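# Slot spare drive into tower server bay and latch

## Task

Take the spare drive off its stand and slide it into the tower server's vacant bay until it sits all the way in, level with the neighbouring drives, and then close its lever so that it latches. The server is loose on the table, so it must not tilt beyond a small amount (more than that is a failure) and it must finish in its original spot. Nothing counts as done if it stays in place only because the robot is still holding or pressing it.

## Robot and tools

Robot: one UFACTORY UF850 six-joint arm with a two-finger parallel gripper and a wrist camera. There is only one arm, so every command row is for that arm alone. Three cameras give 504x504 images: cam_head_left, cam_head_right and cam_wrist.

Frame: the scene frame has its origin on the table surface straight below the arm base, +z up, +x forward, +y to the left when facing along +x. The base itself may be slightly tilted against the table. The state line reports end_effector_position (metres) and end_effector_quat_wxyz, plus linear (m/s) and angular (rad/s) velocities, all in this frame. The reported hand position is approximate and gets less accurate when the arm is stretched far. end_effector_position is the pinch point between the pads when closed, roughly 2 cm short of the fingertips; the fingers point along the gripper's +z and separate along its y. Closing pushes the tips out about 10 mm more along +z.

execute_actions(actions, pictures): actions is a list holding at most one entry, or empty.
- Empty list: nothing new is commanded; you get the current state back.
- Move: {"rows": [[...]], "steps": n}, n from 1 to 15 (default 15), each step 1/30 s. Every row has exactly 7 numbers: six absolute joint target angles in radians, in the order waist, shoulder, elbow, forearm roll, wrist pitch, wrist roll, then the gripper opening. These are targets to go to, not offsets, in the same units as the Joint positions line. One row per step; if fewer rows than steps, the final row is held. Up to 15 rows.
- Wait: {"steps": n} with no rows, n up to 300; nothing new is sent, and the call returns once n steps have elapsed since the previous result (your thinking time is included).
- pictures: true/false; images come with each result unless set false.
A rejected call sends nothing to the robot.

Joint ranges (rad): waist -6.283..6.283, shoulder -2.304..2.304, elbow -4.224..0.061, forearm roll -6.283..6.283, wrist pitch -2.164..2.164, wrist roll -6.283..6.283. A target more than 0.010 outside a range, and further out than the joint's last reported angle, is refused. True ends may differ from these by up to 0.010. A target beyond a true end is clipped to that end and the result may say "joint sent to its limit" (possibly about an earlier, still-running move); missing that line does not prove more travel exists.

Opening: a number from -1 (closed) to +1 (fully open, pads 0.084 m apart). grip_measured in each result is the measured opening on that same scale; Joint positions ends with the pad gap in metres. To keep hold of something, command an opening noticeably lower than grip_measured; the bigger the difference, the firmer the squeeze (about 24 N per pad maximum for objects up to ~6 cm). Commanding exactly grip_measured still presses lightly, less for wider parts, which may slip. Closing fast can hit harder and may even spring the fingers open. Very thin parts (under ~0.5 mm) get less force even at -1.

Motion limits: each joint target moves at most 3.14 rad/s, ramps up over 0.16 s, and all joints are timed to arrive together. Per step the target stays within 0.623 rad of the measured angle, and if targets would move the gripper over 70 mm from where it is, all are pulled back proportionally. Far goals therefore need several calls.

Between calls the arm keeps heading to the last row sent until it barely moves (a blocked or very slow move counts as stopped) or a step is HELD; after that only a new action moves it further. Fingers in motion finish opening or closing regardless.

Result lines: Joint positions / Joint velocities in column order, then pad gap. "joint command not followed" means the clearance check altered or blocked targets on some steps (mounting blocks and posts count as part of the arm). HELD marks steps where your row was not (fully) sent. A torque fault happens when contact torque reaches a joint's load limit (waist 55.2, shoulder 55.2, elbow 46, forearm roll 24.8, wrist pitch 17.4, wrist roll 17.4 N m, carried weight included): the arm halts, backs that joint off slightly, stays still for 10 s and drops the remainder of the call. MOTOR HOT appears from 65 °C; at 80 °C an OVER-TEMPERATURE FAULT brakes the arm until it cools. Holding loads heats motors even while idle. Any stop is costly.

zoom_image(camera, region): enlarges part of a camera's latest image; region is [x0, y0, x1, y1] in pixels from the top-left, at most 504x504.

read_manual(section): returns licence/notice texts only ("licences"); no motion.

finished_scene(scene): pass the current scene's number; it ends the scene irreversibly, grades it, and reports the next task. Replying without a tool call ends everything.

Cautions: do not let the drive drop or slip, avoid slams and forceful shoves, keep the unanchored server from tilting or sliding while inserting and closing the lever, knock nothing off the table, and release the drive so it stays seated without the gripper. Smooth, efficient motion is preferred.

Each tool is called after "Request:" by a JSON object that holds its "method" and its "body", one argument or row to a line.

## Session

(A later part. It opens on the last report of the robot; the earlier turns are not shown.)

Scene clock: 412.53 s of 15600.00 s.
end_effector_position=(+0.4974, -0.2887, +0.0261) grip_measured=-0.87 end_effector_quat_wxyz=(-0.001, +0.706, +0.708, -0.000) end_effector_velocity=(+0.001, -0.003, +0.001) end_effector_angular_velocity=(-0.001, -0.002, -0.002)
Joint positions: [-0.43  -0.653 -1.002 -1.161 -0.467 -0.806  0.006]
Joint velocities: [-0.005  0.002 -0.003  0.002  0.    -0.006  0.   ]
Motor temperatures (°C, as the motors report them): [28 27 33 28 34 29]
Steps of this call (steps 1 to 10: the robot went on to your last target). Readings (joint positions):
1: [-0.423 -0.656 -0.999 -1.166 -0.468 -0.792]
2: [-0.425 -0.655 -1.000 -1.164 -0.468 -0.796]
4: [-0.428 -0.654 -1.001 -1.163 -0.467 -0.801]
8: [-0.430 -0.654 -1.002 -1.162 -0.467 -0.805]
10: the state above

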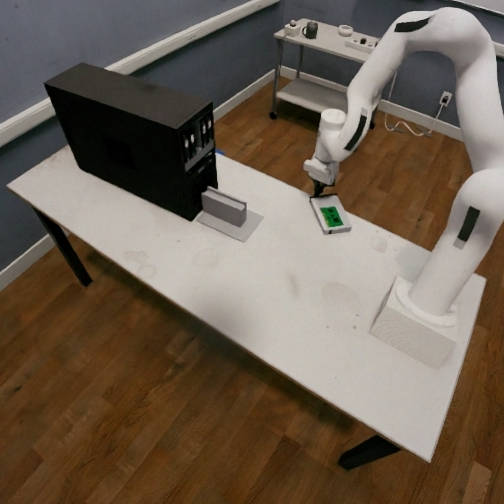

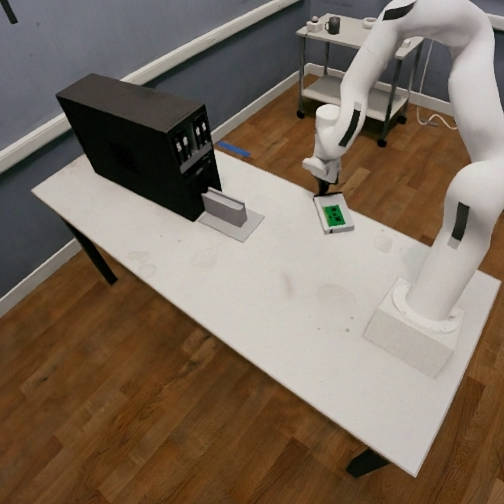

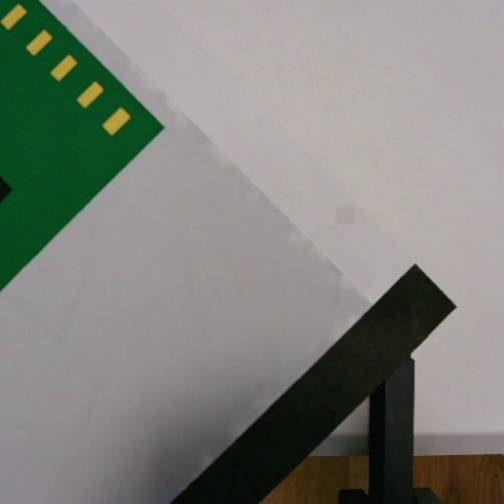

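Request:
{"method": "execute_actions", "body": {
  "actions": [
    {"rows":[[-0.443,-0.649,-1.008,-1.154,-0.4665,-0.8275,-1],[-0.443,-0.649,-1.008,-1.154,-0.4665,-0.8275,-1],[-0.443,-0.649,-1.008,-1.154,-0.4665,-0.8275,-1],[-0.456,-0.6455,-1.0135,-1.147,-0.466,-0.8485,-1]]}
  ],
  "pictures": false
}}

Request:
{"method": "execute_actions", "body": {
  "actions": [
    {"rows":[[-0.456,-0.6455,-1.0135,-1.147,-0.466,-0.8485,-0.85],[-0.456,-0.6455,-1.0135,-1.147,-0.466,-0.8485,-0.75],[-0.456,-0.6455,-1.0135,-1.147,-0.466,-0.8485,-0.6],[-0.456,-0.6455,-1.0135,-1.147,-0.466,-0.8485,-0.5]]}
  ]
}}

Scene clock: 419.50 s of 15600.00 s.
end_effector_position=(+0.4974, -0.3045, +0.0266) grip_measured=-0.87 end_effector_quat_wxyz=(+0.000, +0.707, +0.708, +0.000) end_effector_velocity=(-0.001, -0.003, -0.001) end_effector_angular_velocity=(+0.000, +0.002, +0.002)
Joint positions: [-0.455 -0.646 -1.013 -1.147 -0.466 -0.848  0.006]
Joint velocities: [-0.005  0.    -0.001  0.003 -0.    -0.01   0.   ]
Motor temperatures (°C, as the motors report them): [28 27 33 28 34 29]
Steps of this call (steps 1 to 30: the robot went on to your last target; steps 31 to 90: nothing new was sent; then 3.47 s passed at rest; steps 91 to 105: all 15 steps of this action). Readings (joint positions):
91: [-0.431 -0.653 -1.003 -1.161 -0.467 -0.807]
92: [-0.432 -0.653 -1.003 -1.160 -0.467 -0.809]
94: [-0.437 -0.651 -1.005 -1.157 -0.467 -0.818]
98: [-0.451 -0.647 -1.011 -1.150 -0.466 -0.839]
105: the state above

Scene clock: 420.00 s of 15600.00 s.
end_effector_position=(+0.4974, -0.3049, +0.0267) grip_measured=-0.52 end_effector_quat_wxyz=(+0.000, +0.707, +0.708, +0.000) end_effector_velocity=(+0.000, -0.000, -0.000) end_effector_angular_velocity=(-0.000, -0.001, -0.000)
Joint positions: [-0.456 -0.645 -1.014 -1.147 -0.466 -0.849  0.021]
Joint velocities: [-0.    -0.    -0.001 -0.001  0.     0.001 -0.   ]
Motor temperatures (°C, as the motors report them): [28 27 33 28 34 29]
Steps of this call (steps 1 to 15: all 15 steps of this action). Readings (joint positions):
1: [-0.456 -0.646 -1.013 -1.147 -0.466 -0.848]
2: [-0.456 -0.646 -1.013 -1.147 -0.466 -0.848]
4: [-0.456 -0.645 -1.013 -1.147 -0.466 -0.848]
8: [-0.456 -0.645 -1.014 -1.147 -0.466 -0.848]
15: the state above

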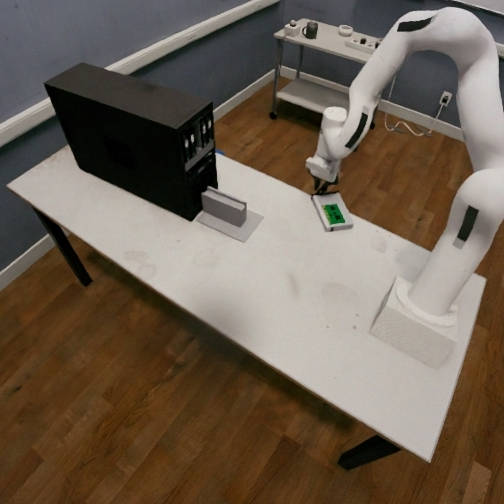

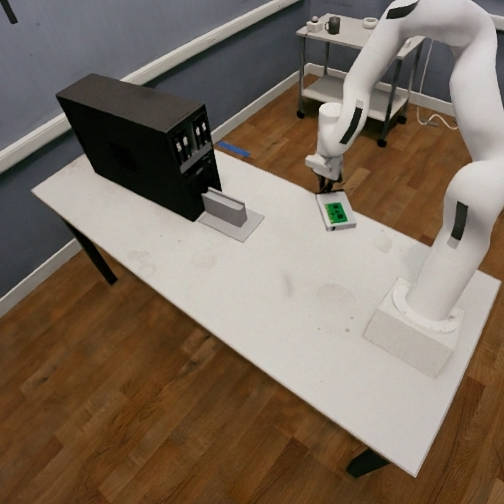

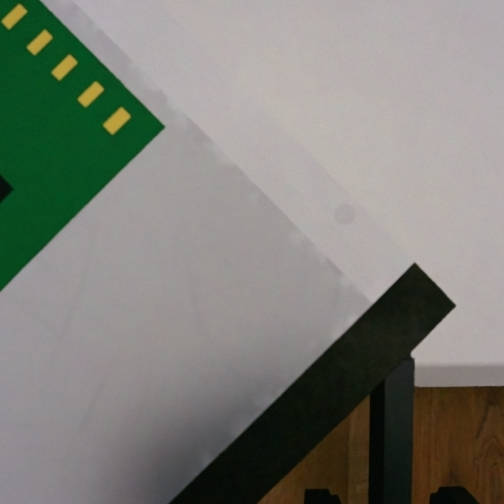

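Request:
{"method": "execute_actions", "body": {
  "actions": [
    {"rows":[[-0.43,-0.585,-1.0135,-1.09,-0.49,-0.9,-0.5],[-0.43,-0.585,-1.0135,-1.09,-0.49,-0.9,-0.5],[-0.43,-0.585,-1.0135,-1.09,-0.49,-0.9,-0.5],[-0.43,-0.585,-1.0135,-1.09,-0.49,-0.9,-0.5],[-0.43,-0.585,-1.0135,-1.09,-0.49,-0.9,-0.5],[-0.43,-0.585,-1.0135,-1.09,-0.49,-0.9,-0.5],[-0.6,-0.35,-1.1,-1.0,-0.55,-0.9,-0.5]]}
  ],
  "pictures": false
}}

Request:
{"method": "execute_actions", "body": {
  "actions": [
    {"rows":[[-0.6,-0.35,-1.1,-1.0,-0.55,-0.9,-0.5],[-0.6,-0.35,-1.1,-1.0,-0.55,-0.9,-0.5],[-0.6,-0.35,-1.1,-1.0,-0.55,-0.9,-0.5],[-0.6,-0.35,-1.1,-1.0,-0.55,-0.9,-0.5],[-0.6,-0.35,-1.1,-1.0,-0.55,-0.9,-0.5],[-1.1,-0.85,-1.6896,0.5683,-1.5626,1.8793,0.3]]}
  ],
  "pictures": false
}}

Request:
{"method": "execute_actions", "body": {
  "actions": [
    {"steps":50}
  ],
  "pictures": false
}}

Request:
{"method": "execute_actions", "body": {
  "actions": [
    {"rows":[[-1.0402,-1.1567,-1.6896,0.5683,-1.5626,1.8793,0.3]]}
  ],
  "pictures": false
}}

Request:
{"method": "execute_actions", "body": {
  "actions": [
    {"steps":20}
  ]
}}

Scene clock: 440.47 s of 15600.00 s.
end_effector_position=(+0.5146, -0.3960, +0.1068) grip_measured=-0.52 end_effector_quat_wxyz=(+0.053, +0.764, +0.643, +0.006) end_effector_velocity=(-0.008, -0.356, +0.223) end_effector_angular_velocity=(-0.219, -0.253, -0.716)
Joint positions: [-0.512 -0.478 -1.055 -1.052 -0.516 -0.896  0.021]
Joint velocities: [-0.328  0.479 -0.171  0.192 -0.125 -0.015  0.   ]
Motor temperatures (°C, as the motors report them): [28 27 32 28 34 29]
Steps of this call (steps 1 to 15: the robot went on to your last target; steps 16 to 90: nothing new was sent; then 16.97 s passed at rest; steps 91 to 105: all 15 steps of this action). Readings (joint positions):
91: [-0.456 -0.645 -1.013 -1.147 -0.466 -0.849]
92: [-0.455 -0.643 -1.013 -1.144 -0.467 -0.851]
94: [-0.445 -0.620 -1.012 -1.122 -0.477 -0.871]
98: [-0.435 -0.589 -1.015 -1.096 -0.487 -0.893]
105: the state above

Scene clock: 440.97 s of 15600.00 s.
end_effector_position=(+0.4471, -0.5433, +0.1085) grip_measured=+0.29 end_effector_quat_wxyz=(+0.012, +0.928, +0.363, -0.080) end_effector_velocity=(-0.292, -0.199, -0.194) end_effector_angular_velocity=(+0.259, +0.928, -2.224)
Joint positions: [-0.729 -0.503 -1.259 -0.821 -0.733 -0.711  0.056]
Joint velocities: [-0.578 -0.543 -0.668  0.879 -0.875  0.877 -0.   ]
Motor temperatures (°C, as the motors report them): [28 27 32 28 34 29]
Steps of this call (steps 1 to 15: all 15 steps of this action). Readings (joint positions):
1: [-0.523 -0.462 -1.060 -1.045 -0.521 -0.896]
2: [-0.534 -0.447 -1.066 -1.039 -0.525 -0.897]
4: [-0.556 -0.415 -1.077 -1.026 -0.533 -0.898]
8: [-0.597 -0.376 -1.107 -0.995 -0.558 -0.885]
15: the state above

Scene clock: 442.63 s of 15600.00 s.
end_effector_position=(+0.4260, -0.4943, +0.1372) grip_measured=+0.29 end_effector_quat_wxyz=(+0.092, -0.001, +0.787, +0.610) end_effector_velocity=(-0.001, -0.000, -0.001) end_effector_angular_velocity=(+0.001, +0.006, -0.002)
Joint positions: [-1.1   -0.85  -1.69   0.568 -1.563  1.879  0.056]
Joint velocities: [-0.001 -0.001  0.    -0.     0.     0.005 -0.   ]
Motor temperatures (°C, as the motors report them): [28 27 32 28 34 29]
Steps of this call (steps 1 to 50: the robot went on to your last target). Readings (joint positions):
1: [-0.748 -0.522 -1.281 -0.790 -0.763 -0.681]
2: [-0.768 -0.540 -1.304 -0.758 -0.795 -0.648]
4: [-0.808 -0.578 -1.351 -0.687 -0.867 -0.577]
8: [-0.899 -0.663 -1.457 -0.493 -1.061 -0.382]
50: the state above

Scene clock: 443.13 s of 15600.00 s.
end_effector_position=(+0.4230, -0.3792, +0.0256) grip_measured=+0.29 end_effector_quat_wxyz=(+0.010, -0.000, +0.717, +0.697) end_effector_velocity=(-0.036, +0.221, -0.168) end_effector_angular_velocity=(+0.380, +0.220, +0.204)
Joint positions: [-1.047 -1.119 -1.688  0.568 -1.562  1.879  0.056]
Joint velocities: [ 0.087 -0.451  0.029 -0.004  0.006  0.001 -0.   ]
Motor temperatures (°C, as the motors report them): [28 27 32 28 34 29]
Steps of this call (steps 1 to 15: all 15 steps of this action). Readings (joint positions):
1: [-1.100 -0.850 -1.690 0.568 -1.563 1.879]
2: [-1.100 -0.852 -1.690 0.568 -1.563 1.879]
4: [-1.094 -0.881 -1.694 0.569 -1.563 1.879]
8: [-1.076 -0.974 -1.689 0.568 -1.562 1.879]
15: the state above

Scene clock: 443.80 s of 15600.00 s.
end_effector_position=(+0.4206, -0.3622, +0.0123) grip_measured=+0.29 end_effector_quat_wxyz=(-0.001, -0.000, +0.707, +0.707) end_effector_velocity=(-0.000, +0.001, -0.001) end_effector_angular_velocity=(+0.002, +0.003, +0.002)
Joint positions: [-1.04  -1.157 -1.69   0.568 -1.563  1.879  0.056]
Joint velocities: [ 0.001 -0.001  0.001 -0.001  0.     0.002 -0.   ]
Motor temperatures (°C, as the motors report them): [28 27 32 28 34 29]
Steps of this call (steps 1 to 20: the robot went on to your last target). Readings (joint positions):
1: [-1.045 -1.132 -1.688 0.568 -1.562 1.879]
2: [-1.044 -1.140 -1.688 0.568 -1.562 1.879]
4: [-1.042 -1.147 -1.689 0.568 -1.563 1.879]
8: [-1.041 -1.153 -1.690 0.568 -1.563 1.879]
20: the state above

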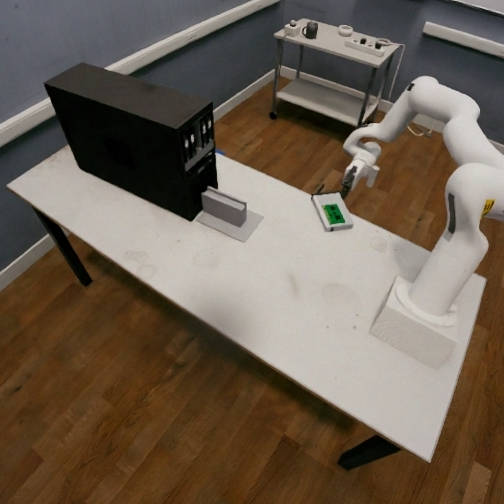

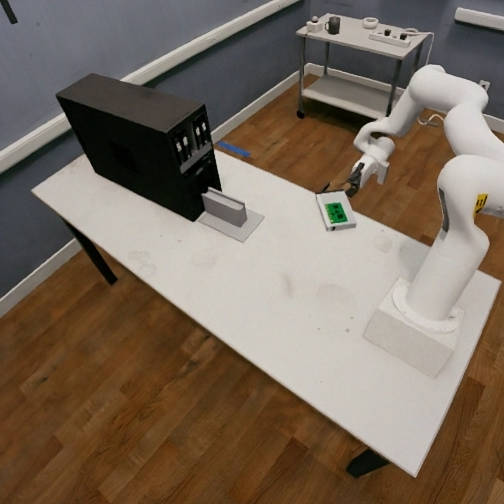

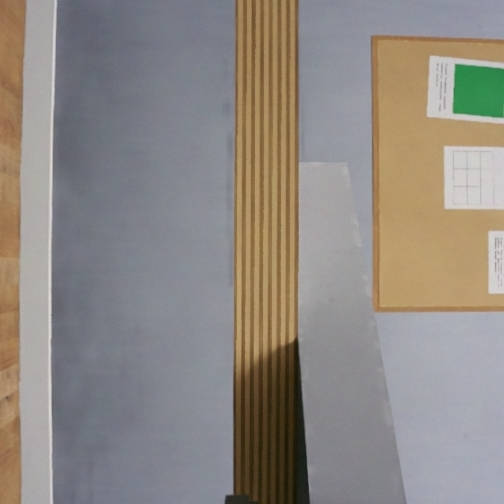

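Request:
{"method": "execute_actions", "body": {
  "actions": [
    {"rows":[[-1.0286,-1.1488,-1.6543,0.5795,-1.537,1.8682,0.3],[-1.0286,-1.1488,-1.6543,0.5795,-1.537,1.8682,0.3],[-1.0171,-1.1409,-1.619,0.5906,-1.5115,1.857,0.3],[-1.0171,-1.1409,-1.619,0.5906,-1.5115,1.857,0.3],[-1.0055,-1.133,-1.5837,0.6018,-1.4859,1.8459,0.3],[-1.0055,-1.133,-1.5837,0.6018,-1.4859,1.8459,0.3],[-0.994,-1.1251,-1.5484,0.6129,-1.4604,1.8347,0.3],[-0.994,-1.1251,-1.5484,0.6129,-1.4604,1.8347,0.3],[-0.9824,-1.1172,-1.5131,0.6241,-1.4348,1.8236,0.3]]}
  ],
  "pictures": false
}}

Request:
{"method": "execute_actions", "body": {
  "actions": [
    {"rows":[[-0.9824,-1.1172,-1.5131,0.6241,-1.4348,1.8236,0.3],[-0.9824,-1.1172,-1.5131,0.6241,-1.4348,1.8236,0.3],[-0.9824,-1.1172,-1.5131,0.6241,-1.4348,1.8236,0.3],[-0.9824,-1.1172,-1.5131,0.6241,-1.4348,1.8236,0.3],[-0.9824,-1.1172,-1.5131,0.6241,-1.4348,1.8236,0.15],[-0.9824,-1.1172,-1.5131,0.6241,-1.4348,1.8236,0.0],[-0.9824,-1.1172,-1.5131,0.6241,-1.4348,1.8236,-0.1],[-0.9824,-1.1172,-1.5131,0.6241,-1.4348,1.8236,-0.2]]}
  ]
}}

Request:
{"method": "zoom_image", "body": {
  "camera": "cam_head_left",
  "region": [300, 160, 380, 240]
}}

Scene clock: 454.23 s of 15600.00 s.
end_effector_position=(+0.4208, -0.2961, +0.0122) grip_measured=+0.29 end_effector_quat_wxyz=(-0.001, -0.000, +0.706, +0.708) end_effector_velocity=(-0.002, +0.039, +0.000) end_effector_angular_velocity=(-0.015, -0.002, -0.008)
Joint positions: [-0.986 -1.12  -1.524  0.621 -1.443  1.827  0.056]
Joint velocities: [ 0.031  0.03   0.108  0.036  0.087 -0.038  0.   ]
Motor temperatures (°C, as the motors report them): [28 27 32 28 34 29]
Steps of this call (steps 1 to 15: the robot went on to your last target; steps 16 to 90: nothing new was sent; then 6.93 s passed at rest; steps 91 to 105: all 15 steps of this action). Readings (joint positions):
91: [-1.040 -1.157 -1.690 0.568 -1.563 1.879]
92: [-1.040 -1.156 -1.687 0.569 -1.560 1.878]
94: [-1.034 -1.152 -1.669 0.575 -1.547 1.873]
98: [-1.014 -1.139 -1.610 0.593 -1.505 1.854]
105: the state above

Scene clock: 454.73 s of 15600.00 s.
end_effector_position=(+0.4206, -0.2921, +0.0123) grip_measured=-0.21 end_effector_quat_wxyz=(-0.001, -0.000, +0.707, +0.707) end_effector_velocity=(-0.000, +0.001, +0.000) end_effector_angular_velocity=(+0.001, -0.002, +0.001)
Joint positions: [-0.982 -1.117 -1.513  0.624 -1.435  1.824  0.035]
Joint velocities: [ 0.001 -0.     0.002  0.     0.    -0.003 -0.   ]
Motor temperatures (°C, as the motors report them): [28 27 32 28 34 29]
Steps of this call (steps 1 to 15: all 15 steps of this action). Readings (joint positions):
1: [-0.985 -1.119 -1.521 0.622 -1.441 1.826]
2: [-0.984 -1.118 -1.519 0.622 -1.439 1.825]
4: [-0.984 -1.118 -1.516 0.623 -1.437 1.825]
8: [-0.983 -1.117 -1.514 0.624 -1.435 1.824]
15: the state above

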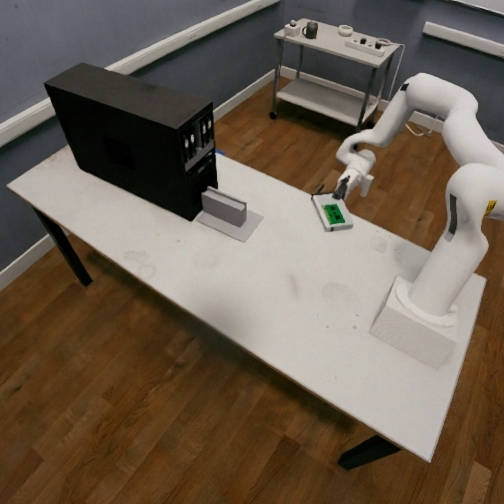

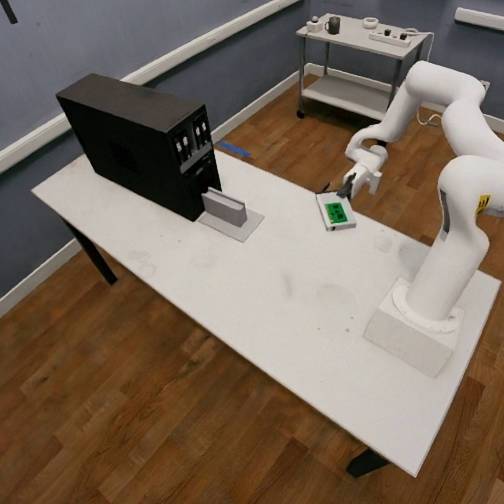

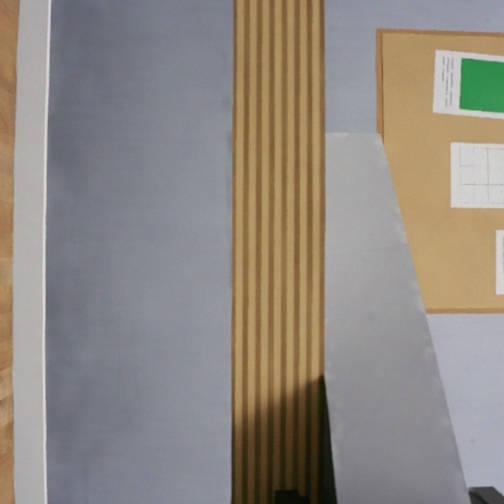

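Region (300, 160, 380, 240) of cam_head_left's 504x504 image, scaled by 6.300, with more detail than that image has.

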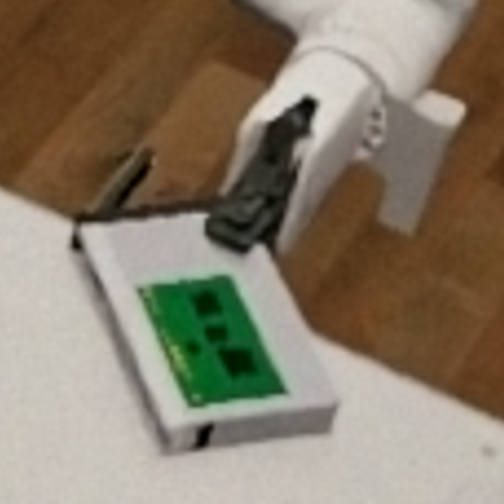

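Request:
{"method": "execute_actions", "body": {
  "actions": [
    {"rows":[[-0.9824,-1.1172,-1.5131,0.6241,-1.4348,1.8236,-0.25],[-0.9824,-1.1172,-1.5131,0.6241,-1.4348,1.8236,-0.3],[-0.9824,-1.1172,-1.5131,0.6241,-1.4348,1.8236,-0.35],[-0.9824,-1.1172,-1.5131,0.6241,-1.4348,1.8236,-0.4],[-0.9824,-1.1172,-1.5131,0.6241,-1.4348,1.8236,-0.5],[-0.9824,-1.1172,-1.5131,0.6241,-1.4348,1.8236,-0.6],[-0.9824,-1.1172,-1.5131,0.6241,-1.4348,1.8236,-0.8],[-0.9824,-1.1172,-1.5131,0.6241,-1.4348,1.8236,-1]]}
  ],
  "pictures": false
}}

Request:
{"method": "execute_actions", "body": {
  "actions": [
    {"rows":[[-0.979,-1.109,-1.5131,0.6241,-1.4348,1.8236,-1],[-0.976,-1.101,-1.5131,0.6241,-1.4348,1.8236,-1],[-0.973,-1.093,-1.5131,0.6241,-1.4348,1.8236,-1],[-0.97,-1.085,-1.5131,0.6241,-1.4348,1.8236,-1],[-0.967,-1.077,-1.5131,0.6241,-1.4348,1.8236,-1],[-0.964,-1.069,-1.5131,0.6241,-1.4348,1.8236,-1],[-0.961,-1.061,-1.5131,0.6241,-1.4348,1.8236,-1],[-0.958,-1.053,-1.5131,0.6241,-1.4348,1.8236,-1],[-0.955,-1.045,-1.5131,0.6241,-1.4348,1.8236,-1],[-0.952,-1.037,-1.5131,0.6241,-1.4348,1.8236,-1]]}
  ]
}}

Request:
{"method": "zoom_image", "body": {
  "camera": "cam_head_left",
  "region": [290, 140, 390, 240]
}}

Scene clock: 467.77 s of 15600.00 s.
end_effector_position=(+0.4205, -0.2921, +0.0126) grip_measured=-0.40 end_effector_quat_wxyz=(-0.001, -0.000, +0.707, +0.708) end_effector_velocity=(+0.000, -0.000, +0.000) end_effector_angular_velocity=(-0.001, -0.001, -0.001)
Joint positions: [-0.982 -1.117 -1.513  0.624 -1.436  1.824  0.027]
Joint velocities: [ 0.     0.    -0.     0.001  0.    -0.001  0.   ]
Motor temperatures (°C, as the motors report them): [28 27 32 28 34 29]
Steps of this call (steps 1 to 15: the robot went on to your last target; steps 16 to 90: nothing new was sent; then 9.53 s passed at rest; steps 91 to 105: all 15 steps of this action). Readings (joint positions):
91: [-0.982 -1.117 -1.513 0.624 -1.435 1.824]
92: [-0.982 -1.117 -1.513 0.624 -1.435 1.824]
94: [-0.982 -1.117 -1.513 0.624 -1.435 1.824]
98: [-0.982 -1.117 -1.513 0.624 -1.436 1.824]
105: the state above

Scene clock: 468.27 s of 15600.00 s.
end_effector_position=(+0.4412, -0.3103, +0.0448) grip_measured=-0.40 end_effector_quat_wxyz=(+0.018, -0.022, +0.727, +0.686) end_effector_velocity=(+0.010, -0.008, +0.023) end_effector_angular_velocity=(-0.030, -0.033, +0.007)
Joint positions: [-0.954 -1.042 -1.514  0.624 -1.435  1.824  0.027]
Joint velocities: [ 0.019  0.05   0.009 -0.002 -0.001  0.    -0.   ]
Motor temperatures (°C, as the motors report them): [28 27 32 28 34 29]
Steps of this call (steps 1 to 15: all 15 steps of this action). Readings (joint positions):
1: [-0.982 -1.117 -1.513 0.624 -1.436 1.824]
2: [-0.982 -1.116 -1.513 0.624 -1.435 1.824]
4: [-0.979 -1.110 -1.513 0.624 -1.432 1.823]
8: [-0.969 -1.083 -1.513 0.624 -1.433 1.823]
15: the state above

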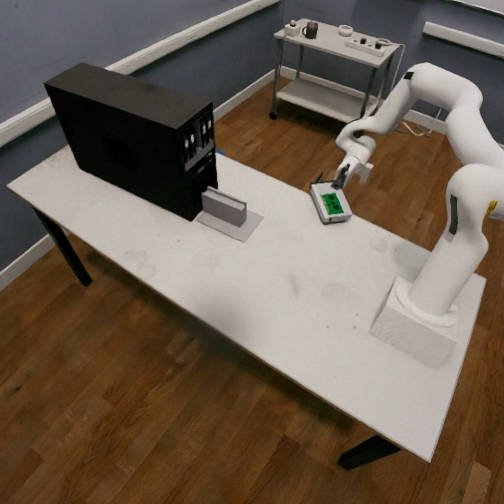

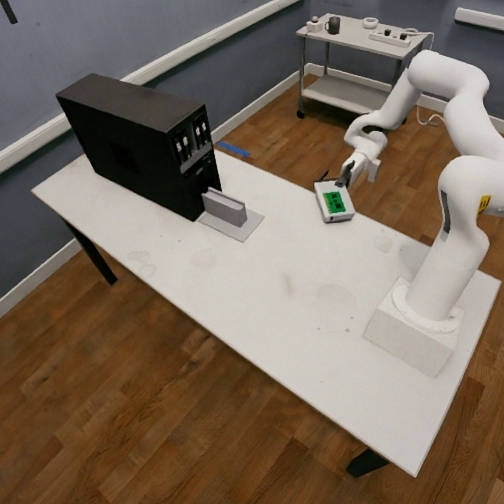

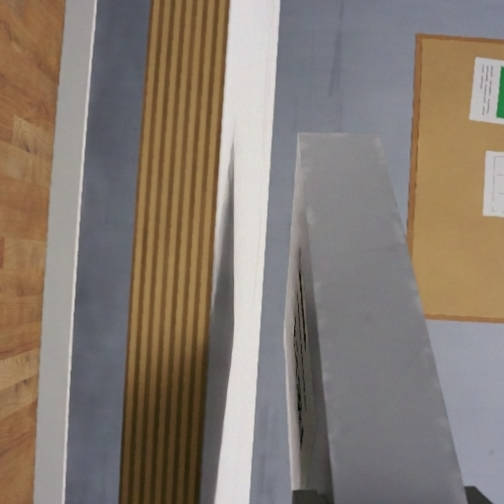

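Region (290, 140, 390, 240) of cam_head_left's 504x504 image, scaled by 5.040, with more detail than that image has.

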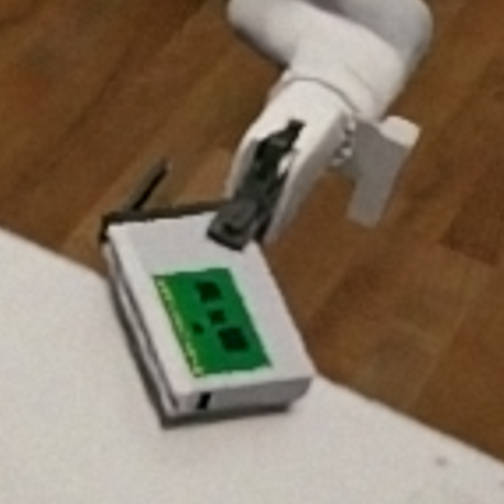

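Request:
{"method": "execute_actions", "body": {
  "actions": [
    {"rows":[[-0.93,-1.01,-1.5,0.6241,-1.4348,1.8236,-1],[-0.91,-0.98,-1.485,0.6241,-1.4348,1.8236,-1],[-0.885,-0.95,-1.47,0.6241,-1.4348,1.8236,-1],[-0.86,-0.92,-1.455,0.6241,-1.4348,1.8236,-1],[-0.835,-0.89,-1.44,0.6241,-1.4348,1.8236,-1],[-0.81,-0.86,-1.425,0.6241,-1.4348,1.8236,-1],[-0.785,-0.83,-1.41,0.6241,-1.4348,1.8236,-1],[-0.76,-0.8,-1.395,0.6241,-1.4348,1.8236,-1],[-0.735,-0.77,-1.38,0.6241,-1.4348,1.8236,-1],[-0.71,-0.74,-1.365,0.6241,-1.4348,1.8236,-1],[-0.685,-0.71,-1.35,0.6241,-1.4348,1.8236,-1],[-0.66,-0.68,-1.335,0.6241,-1.4348,1.8236,-1],[-0.64,-0.65,-1.32,0.6241,-1.4348,1.8236,-1],[-0.62,-0.62,-1.31,0.6241,-1.4348,1.8236,-1],[-0.6,-0.6,-1.3,0.6241,-1.4348,1.8236,-1]]}
  ]
}}

Request:
{"method": "execute_actions", "body": {
  "actions": [
    {"rows":[[-0.567,-0.575,-1.287,0.6,-1.42,1.82,-1],[-0.533,-0.55,-1.273,0.57,-1.4,1.82,-1],[-0.5,-0.525,-1.26,0.53,-1.38,1.82,-1],[-0.467,-0.5,-1.247,0.49,-1.36,1.82,-1],[-0.433,-0.475,-1.233,0.45,-1.34,1.82,-1],[-0.4,-0.45,-1.22,0.41,-1.32,1.82,-1],[-0.367,-0.43,-1.207,0.37,-1.3,1.82,-1],[-0.333,-0.41,-1.193,0.33,-1.28,1.82,-1],[-0.3,-0.39,-1.18,0.29,-1.26,1.82,-1],[-0.267,-0.37,-1.167,0.25,-1.24,1.82,-1],[-0.233,-0.35,-1.153,0.21,-1.22,1.82,-1],[-0.2,-0.33,-1.14,0.17,-1.2,1.82,-1],[-0.167,-0.31,-1.127,0.13,-1.18,1.82,-1],[-0.133,-0.29,-1.113,0.09,-1.16,1.82,-1],[-0.1,-0.27,-1.1,0.05,-1.14,1.82,-1]]}
  ]
}}

Scene clock: 480.43 s of 15600.00 s.
end_effector_position=(+0.4853, -0.2647, +0.1860) grip_measured=-0.40 end_effector_quat_wxyz=(+0.032, -0.138, +0.748, +0.648) end_effector_velocity=(+0.055, +0.139, +0.350) end_effector_angular_velocity=(-0.198, -0.469, +0.347)
Joint positions: [-0.743 -0.779 -1.385  0.624 -1.435  1.824  0.027]
Joint velocities: [ 0.516  0.657  0.321 -0.     0.     0.     0.   ]
Motor temperatures (°C, as the motors report them): [28 27 32 28 34 29]
Steps of this call (steps 1 to 15: the robot went on to your last target; steps 16 to 90: nothing new was sent; then 8.67 s passed at rest; steps 91 to 105: all 15 steps of this action). Readings (joint positions):
91: [-0.952 -1.037 -1.513 0.624 -1.435 1.824]
92: [-0.950 -1.035 -1.512 0.624 -1.434 1.824]
94: [-0.935 -1.014 -1.500 0.624 -1.434 1.824]
98: [-0.867 -0.929 -1.461 0.624 -1.435 1.824]
105: the state above

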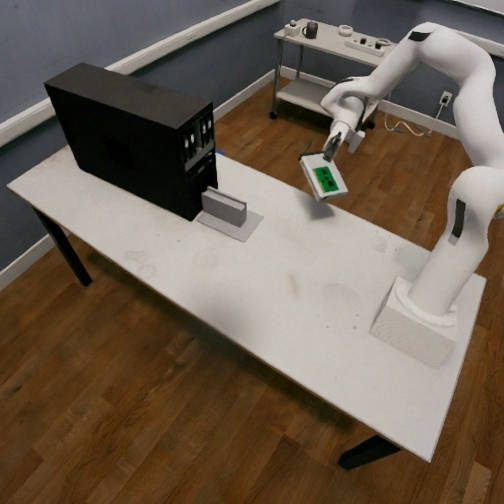

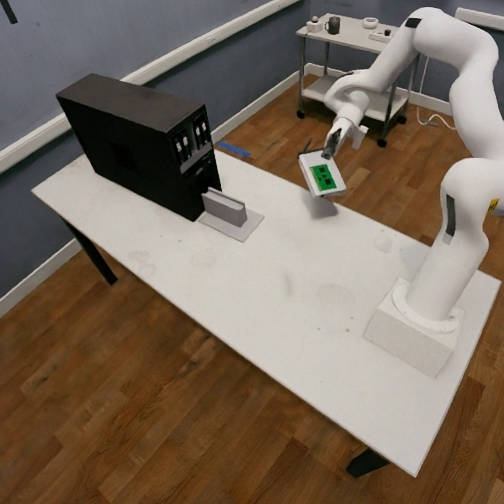

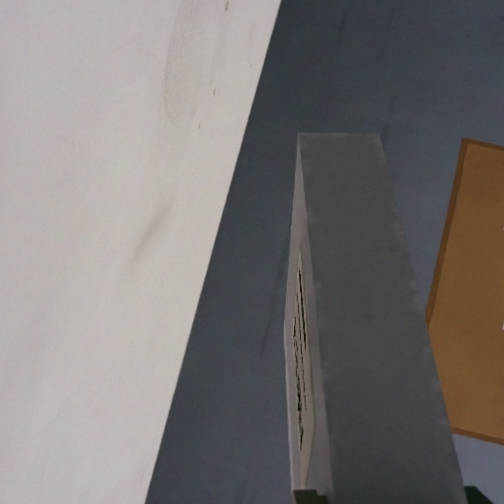

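Scene clock: 480.93 s of 15600.00 s.
end_effector_position=(+0.4607, -0.1629, +0.3177) grip_measured=-0.40 end_effector_quat_wxyz=(+0.014, -0.441, +0.777, +0.449) end_effector_velocity=(-0.110, +0.202, +0.184) end_effector_angular_velocity=(-1.179, -1.435, +1.441)
Joint positions: [-0.331 -0.423 -1.195  0.307 -1.27   1.82   0.027]
Joint velocities: [ 1.151  0.781  0.477 -1.254  0.63  -0.004  0.   ]
Motor temperatures (°C, as the motors report them): [28 27 32 28 34 29]
Steps of this call (steps 1 to 15: all 15 steps of this action). Readings (joint positions):
1: [-0.726 -0.757 -1.375 0.624 -1.435 1.824]
2: [-0.708 -0.735 -1.364 0.624 -1.435 1.823]
4: [-0.666 -0.690 -1.343 0.611 -1.427 1.823]
8: [-0.565 -0.597 -1.295 0.541 -1.389 1.821]
15: the state above

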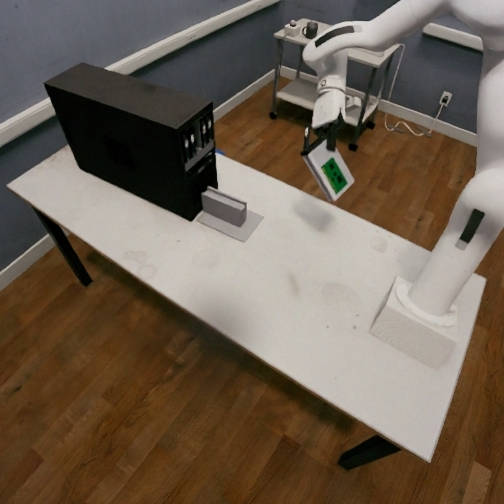

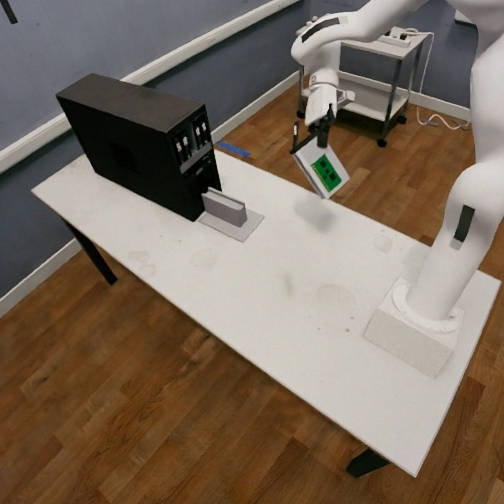

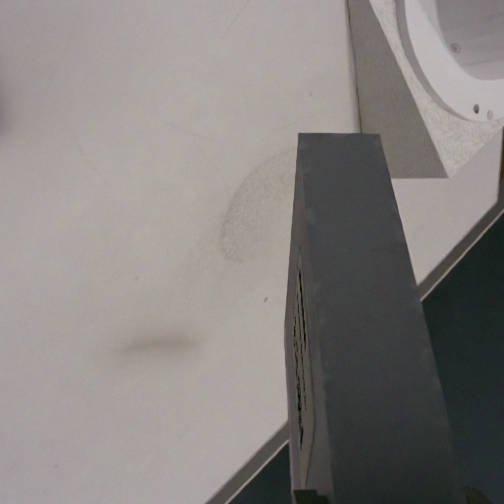

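Request:
{"method": "execute_actions", "body": {
  "actions": [
    {"rows":[[-0.083,-0.26,-1.08,-0.01,-1.12,1.82,-1],[-0.066,-0.25,-1.06,-0.07,-1.105,1.82,-1],[-0.05,-0.24,-1.035,-0.13,-1.09,1.83,-1],[-0.033,-0.23,-1.015,-0.2,-1.07,1.83,-1],[-0.016,-0.22,-0.99,-0.26,-1.05,1.83,-1],[0,-0.21,-0.97,-0.32,-1.035,1.83,-1],[0.017,-0.2,-0.95,-0.38,-1.02,1.84,-1],[0.034,-0.19,-0.93,-0.44,-1,1.84,-1],[0.05,-0.18,-0.91,-0.5,-0.985,1.84,-1],[0.067,-0.17,-0.885,-0.57,-0.965,1.84,-1],[0.084,-0.16,-0.865,-0.63,-0.95,1.85,-1],[0.1,-0.15,-0.84,-0.69,-0.93,1.85,-1],[0.117,-0.14,-0.82,-0.75,-0.915,1.85,-1],[0.134,-0.13,-0.8,-0.81,-0.9,1.85,-1],[0.15,-0.12,-0.78,-0.87,-0.88,1.85,-1]]}
  ],
  "pictures": false
}}

Request:
{"method": "execute_actions", "body": {
  "actions": [
    {"rows":[[0.167,-0.11,-0.76,-0.93,-0.86,1.85,-1],[0.184,-0.1,-0.74,-1,-0.845,1.86,-1],[0.2,-0.09,-0.715,-1.06,-0.83,1.86,-1],[0.217,-0.08,-0.695,-1.12,-0.81,1.86,-1],[0.234,-0.07,-0.67,-1.18,-0.79,1.86,-1],[0.25,-0.06,-0.65,-1.24,-0.775,1.865,-1],[0.267,-0.05,-0.63,-1.3,-0.76,1.865,-1],[0.284,-0.045,-0.61,-1.37,-0.74,1.87,-1],[0.3,-0.035,-0.585,-1.43,-0.725,1.87,-1],[0.317,-0.025,-0.565,-1.49,-0.705,1.87,-1],[0.334,-0.015,-0.54,-1.55,-0.69,1.875,-1],[0.35,-0.01,-0.52,-1.61,-0.67,1.875,-1],[0.367,0,-0.5,-1.67,-0.655,1.88,-1],[0.384,0.01,-0.48,-1.735,-0.64,1.88,-1],[0.4015,0.0209,-0.4574,-1.797,-0.62,1.882,-1]]}
  ],
  "pictures": false
}}

Request:
{"method": "execute_actions", "body": {
  "actions": [
    {"steps":30}
  ]
}}

Scene clock: 494.80 s of 15600.00 s.
end_effector_position=(+0.4341, -0.1625, +0.3147) grip_measured=-0.40 end_effector_quat_wxyz=(+0.033, +0.805, -0.592, -0.024) end_effector_velocity=(+0.054, -0.045, -0.037) end_effector_angular_velocity=(-0.959, -1.108, +1.644)
Joint positions: [ 0.065 -0.171 -0.888 -0.558 -0.969  1.843  0.027]
Joint velocities: [ 0.489  0.293  0.638 -1.803  0.498  0.068  0.   ]
Motor temperatures (°C, as the motors report them): [28 27 33 28 34 29]
Steps of this call (steps 1 to 30: the robot went on to your last target; steps 31 to 90: nothing new was sent; then 10.37 s passed at rest; steps 91 to 105: all 15 steps of this action). Readings (joint positions):
91: [-0.100 -0.270 -1.100 0.050 -1.140 1.820]
92: [-0.099 -0.270 -1.099 0.047 -1.139 1.820]
94: [-0.090 -0.264 -1.088 0.013 -1.128 1.820]
98: [-0.044 -0.236 -1.028 -0.156 -1.081 1.826]
105: the state above

Scene clock: 495.30 s of 15600.00 s.
end_effector_position=(+0.4678, -0.0964, +0.3355) grip_measured=-0.40 end_effector_quat_wxyz=(+0.009, +0.940, -0.151, +0.307) end_effector_velocity=(-0.026, +0.307, +0.063) end_effector_angular_velocity=(-0.562, -0.940, +2.094)
Joint positions: [ 0.314 -0.028 -0.568 -1.476 -0.71   1.872  0.027]
Joint velocities: [ 0.5    0.264  0.646 -1.836  0.51   0.062  0.   ]
Motor temperatures (°C, as the motors report them): [28 27 33 28 34 29]
Steps of this call (steps 1 to 15: all 15 steps of this action). Readings (joint positions):
1: [0.081 -0.161 -0.867 -0.618 -0.952 1.845]
2: [0.098 -0.152 -0.846 -0.678 -0.935 1.846]
4: [0.131 -0.132 -0.805 -0.800 -0.900 1.849]
8: [0.197 -0.092 -0.719 -1.045 -0.831 1.857]
15: the state above

Scene clock: 496.30 s of 15600.00 s.
end_effector_position=(+0.4526, -0.0368, +0.3464) grip_measured=-0.40 end_effector_quat_wxyz=(-0.017, +0.923, +0.040, +0.382) end_effector_velocity=(+0.000, +0.000, +0.000) end_effector_angular_velocity=(+0.000, -0.001, +0.000)
Joint positions: [ 0.401  0.021 -0.457 -1.797 -0.62   1.882  0.027]
Joint velocities: [-0.     0.    -0.    -0.001  0.     0.     0.   ]
Motor temperatures (°C, as the motors report them): [28 27 33 28 34 29]
Steps of this call (steps 1 to 30: the robot went on to your last target). Readings (joint positions):
1: [0.330 -0.019 -0.547 -1.537 -0.693 1.874]
2: [0.347 -0.010 -0.526 -1.597 -0.676 1.876]
4: [0.374 0.005 -0.492 -1.695 -0.648 1.879]
8: [0.395 0.017 -0.466 -1.771 -0.627 1.881]
30: the state above
The arm was judged still, so your last target was given up. Only a new action makes it travel on or press farther. Fingers that are still opening or closing keep moving.

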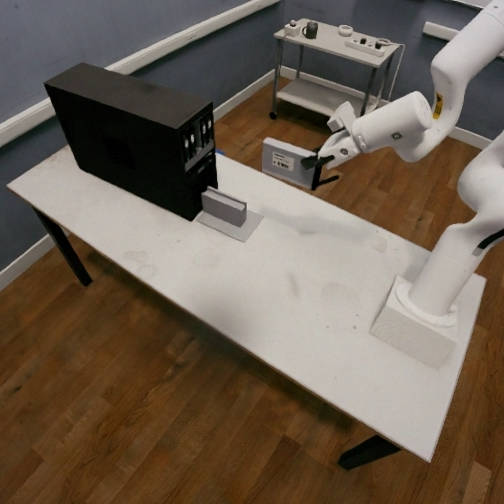

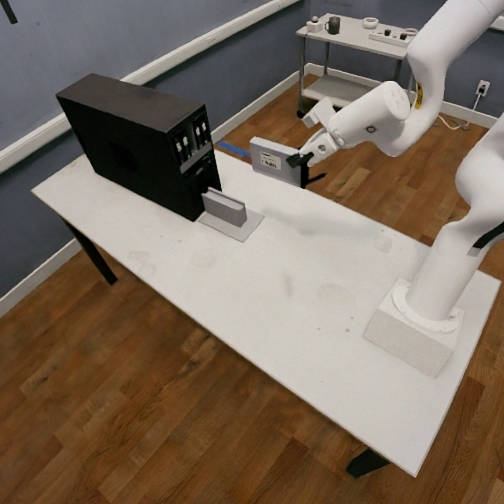

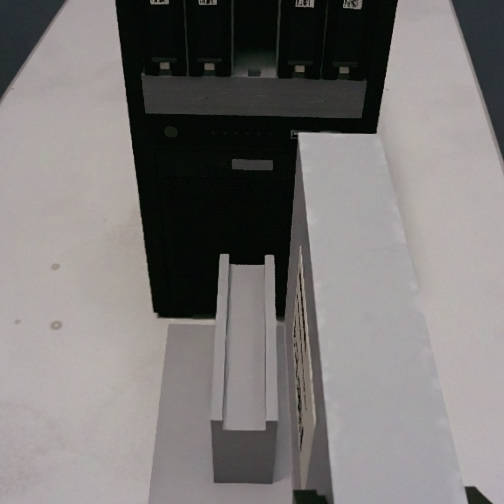

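Request:
{"method": "execute_actions", "body": {
  "actions": [
    {"rows":[[0.394,-0.011,-0.494,-1.796,-0.617,1.875,-1],[0.387,-0.043,-0.531,-1.796,-0.613,1.868,-1],[0.38,-0.075,-0.569,-1.795,-0.61,1.862,-1],[0.373,-0.107,-0.606,-1.794,-0.607,1.855,-1],[0.365,-0.138,-0.643,-1.794,-0.604,1.848,-1],[0.358,-0.17,-0.68,-1.793,-0.6,1.841,-1],[0.351,-0.202,-0.717,-1.792,-0.597,1.835,-1],[0.344,-0.234,-0.754,-1.792,-0.594,1.828,-1],[0.336,-0.266,-0.791,-1.791,-0.591,1.821,-1],[0.329,-0.298,-0.828,-1.79,-0.587,1.814,-1],[0.322,-0.33,-0.865,-1.79,-0.584,1.808,-1],[0.315,-0.361,-0.902,-1.789,-0.581,1.801,-1],[0.308,-0.393,-0.939,-1.788,-0.578,1.794,-1],[0.3,-0.425,-0.976,-1.787,-0.574,1.787,-1],[0.2931,-0.4571,-1.0132,-1.7868,-0.571,1.7807,-1]]}
  ],
  "pictures": false
}}

Request:
{"method": "execute_actions", "body": {
  "actions": [
    {"steps":30}
  ]
}}

Request:
{"method": "zoom_image", "body": {
  "camera": "cam_wrist",
  "region": [230, 40, 470, 280]
}}

Request:
{"method": "zoom_image", "body": {
  "camera": "cam_head_right",
  "region": [165, 95, 265, 195]
}}

Scene clock: 512.67 s of 15600.00 s.
end_effector_position=(+0.5893, -0.0056, +0.3632) grip_measured=-0.40 end_effector_quat_wxyz=(-0.013, +0.924, +0.031, +0.382) end_effector_velocity=(+0.369, +0.079, -0.014) end_effector_angular_velocity=(-0.002, -0.002, -0.054)
Joint positions: [ 0.329 -0.3   -0.831 -1.79  -0.587  1.814  0.027]
Joint velocities: [-0.197 -0.867 -1.009  0.02   0.089 -0.186 -0.   ]
Motor temperatures (°C, as the motors report them): [28 27 33 28 34 29]
Steps of this call (steps 1 to 90: nothing new was sent; then 12.87 s passed at rest; steps 91 to 105: all 15 steps of this action). Readings (joint positions):
91: [0.401 0.021 -0.457 -1.797 -0.620 1.882]
92: [0.401 0.019 -0.460 -1.797 -0.620 1.881]
94: [0.396 -0.004 -0.486 -1.796 -0.617 1.876]
98: [0.374 -0.098 -0.597 -1.795 -0.608 1.857]
105: the state above

Scene clock: 513.67 s of 15600.00 s.
end_effector_position=(+0.6553, +0.0079, +0.3552) grip_measured=-0.40 end_effector_quat_wxyz=(-0.011, +0.924, +0.026, +0.382) end_effector_velocity=(-0.000, -0.000, -0.001) end_effector_angular_velocity=(-0.001, +0.002, -0.001)
Joint positions: [ 0.293 -0.457 -1.013 -1.787 -0.571  1.781  0.027]
Joint velocities: [-0.001 -0.001  0.001  0.    -0.     0.    -0.   ]
Motor temperatures (°C, as the motors report them): [28 27 33 28 34 29]
Steps of this call (steps 1 to 30: the robot went on to your last target). Readings (joint positions):
1: [0.322 -0.329 -0.864 -1.790 -0.584 1.808]
2: [0.316 -0.358 -0.898 -1.789 -0.581 1.802]
4: [0.304 -0.407 -0.955 -1.788 -0.576 1.792]
8: [0.296 -0.445 -0.998 -1.787 -0.572 1.783]
30: the state above
The arm was judged still, so your last target was given up. Only a new action makes it travel on or press farther. Fingers that are still opening or closing keep moving.

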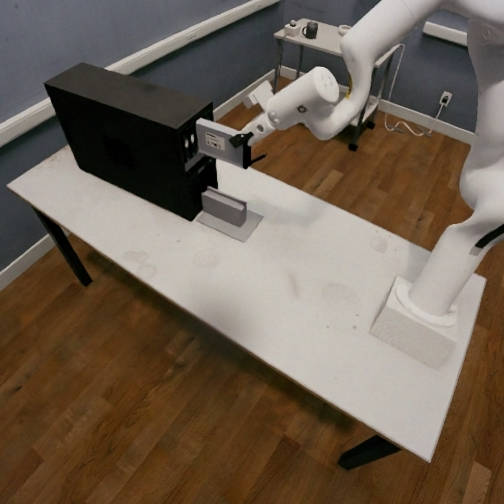

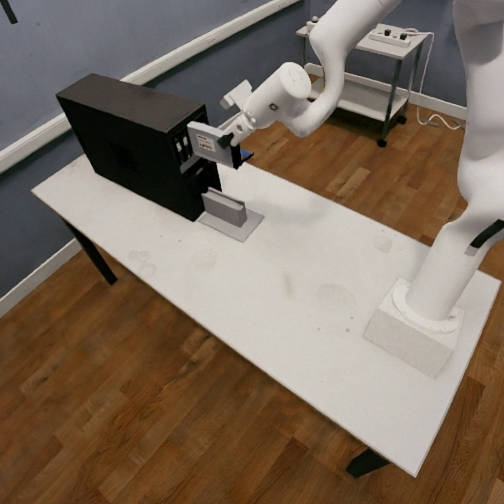

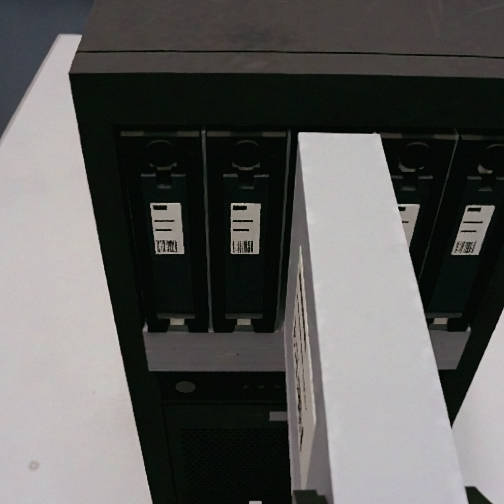

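Region (230, 40, 470, 280) of cam_wrist's 504x504 image, scaled by 2.100, with more detail than that image has.

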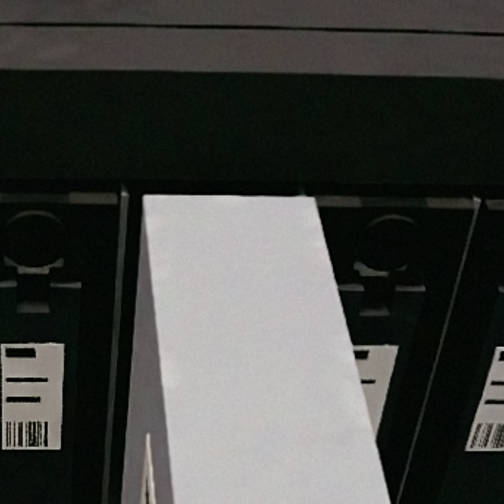

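Region (165, 95, 265, 195) of cam_head_right's 504x504 image, scaled by 5.040, with more detail than that image has.

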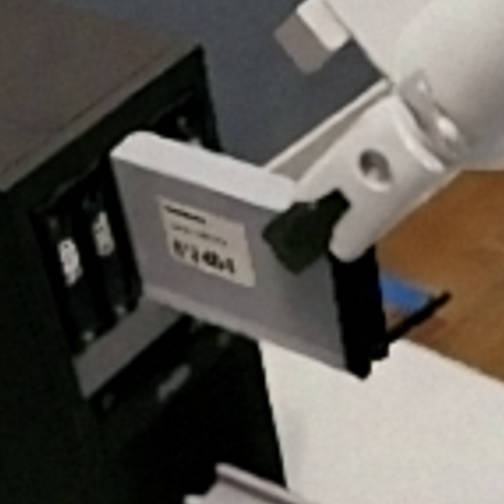

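Request:
{"method": "execute_actions", "body": {
  "actions": [
    {"rows":[[0.2933,-0.4641,-1.0122,-1.8014,-0.5735,1.7967,-1]]}
  ]
}}

Request:
{"method": "zoom_image", "body": {
  "camera": "cam_wrist",
  "region": [260, 70, 420, 230]
}}

Scene clock: 520.40 s of 15600.00 s.
end_effector_position=(+0.6557, +0.0098, +0.3520) grip_measured=-0.40 end_effector_quat_wxyz=(-0.011, +0.923, +0.026, +0.383) end_effector_velocity=(+0.000, +0.000, +0.000) end_effector_angular_velocity=(-0.000, -0.001, +0.000)
Joint positions: [ 0.293 -0.464 -1.012 -1.801 -0.573  1.797  0.027]
Joint velocities: [ 0.     0.    -0.    -0.001 -0.     0.    -0.   ]
Motor temperatures (°C, as the motors report them): [28 27 33 28 34 29]
Steps of this call (steps 1 to 90: nothing new was sent; then 3.23 s passed at rest; steps 91 to 105: all 15 steps of this action). Readings (joint positions):
91: [0.293 -0.457 -1.013 -1.787 -0.571 1.781]
92: [0.293 -0.458 -1.013 -1.789 -0.571 1.783]
94: [0.293 -0.461 -1.013 -1.795 -0.572 1.789]
98: [0.293 -0.463 -1.012 -1.800 -0.573 1.795]
105: the state above

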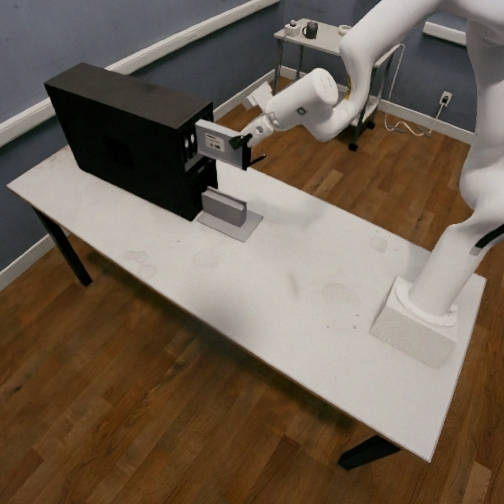

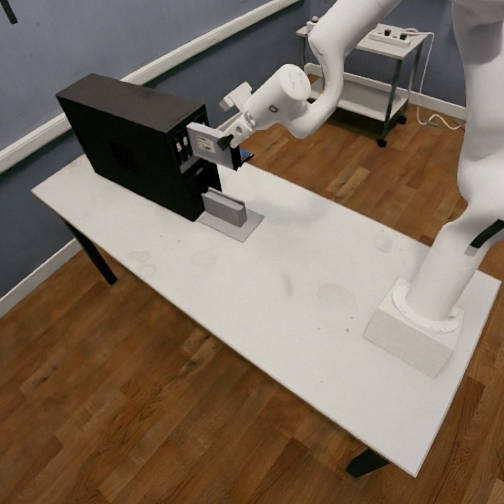

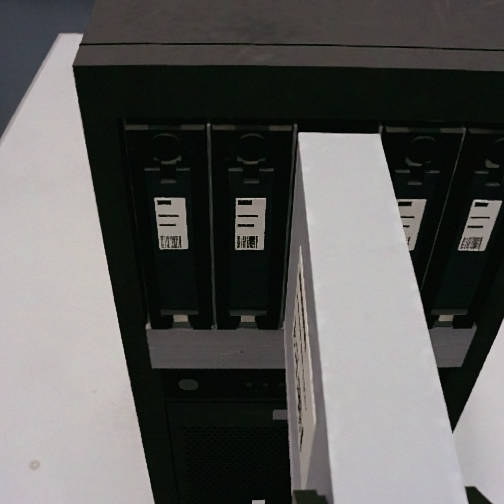

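Region (260, 70, 420, 230) of cam_wrist's 504x504 image, scaled by 3.150, with more detail than that image has.

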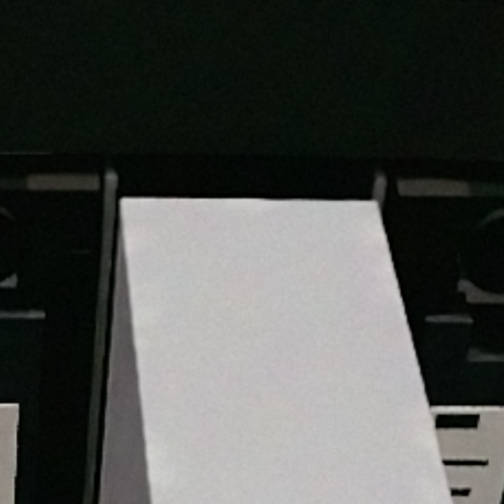

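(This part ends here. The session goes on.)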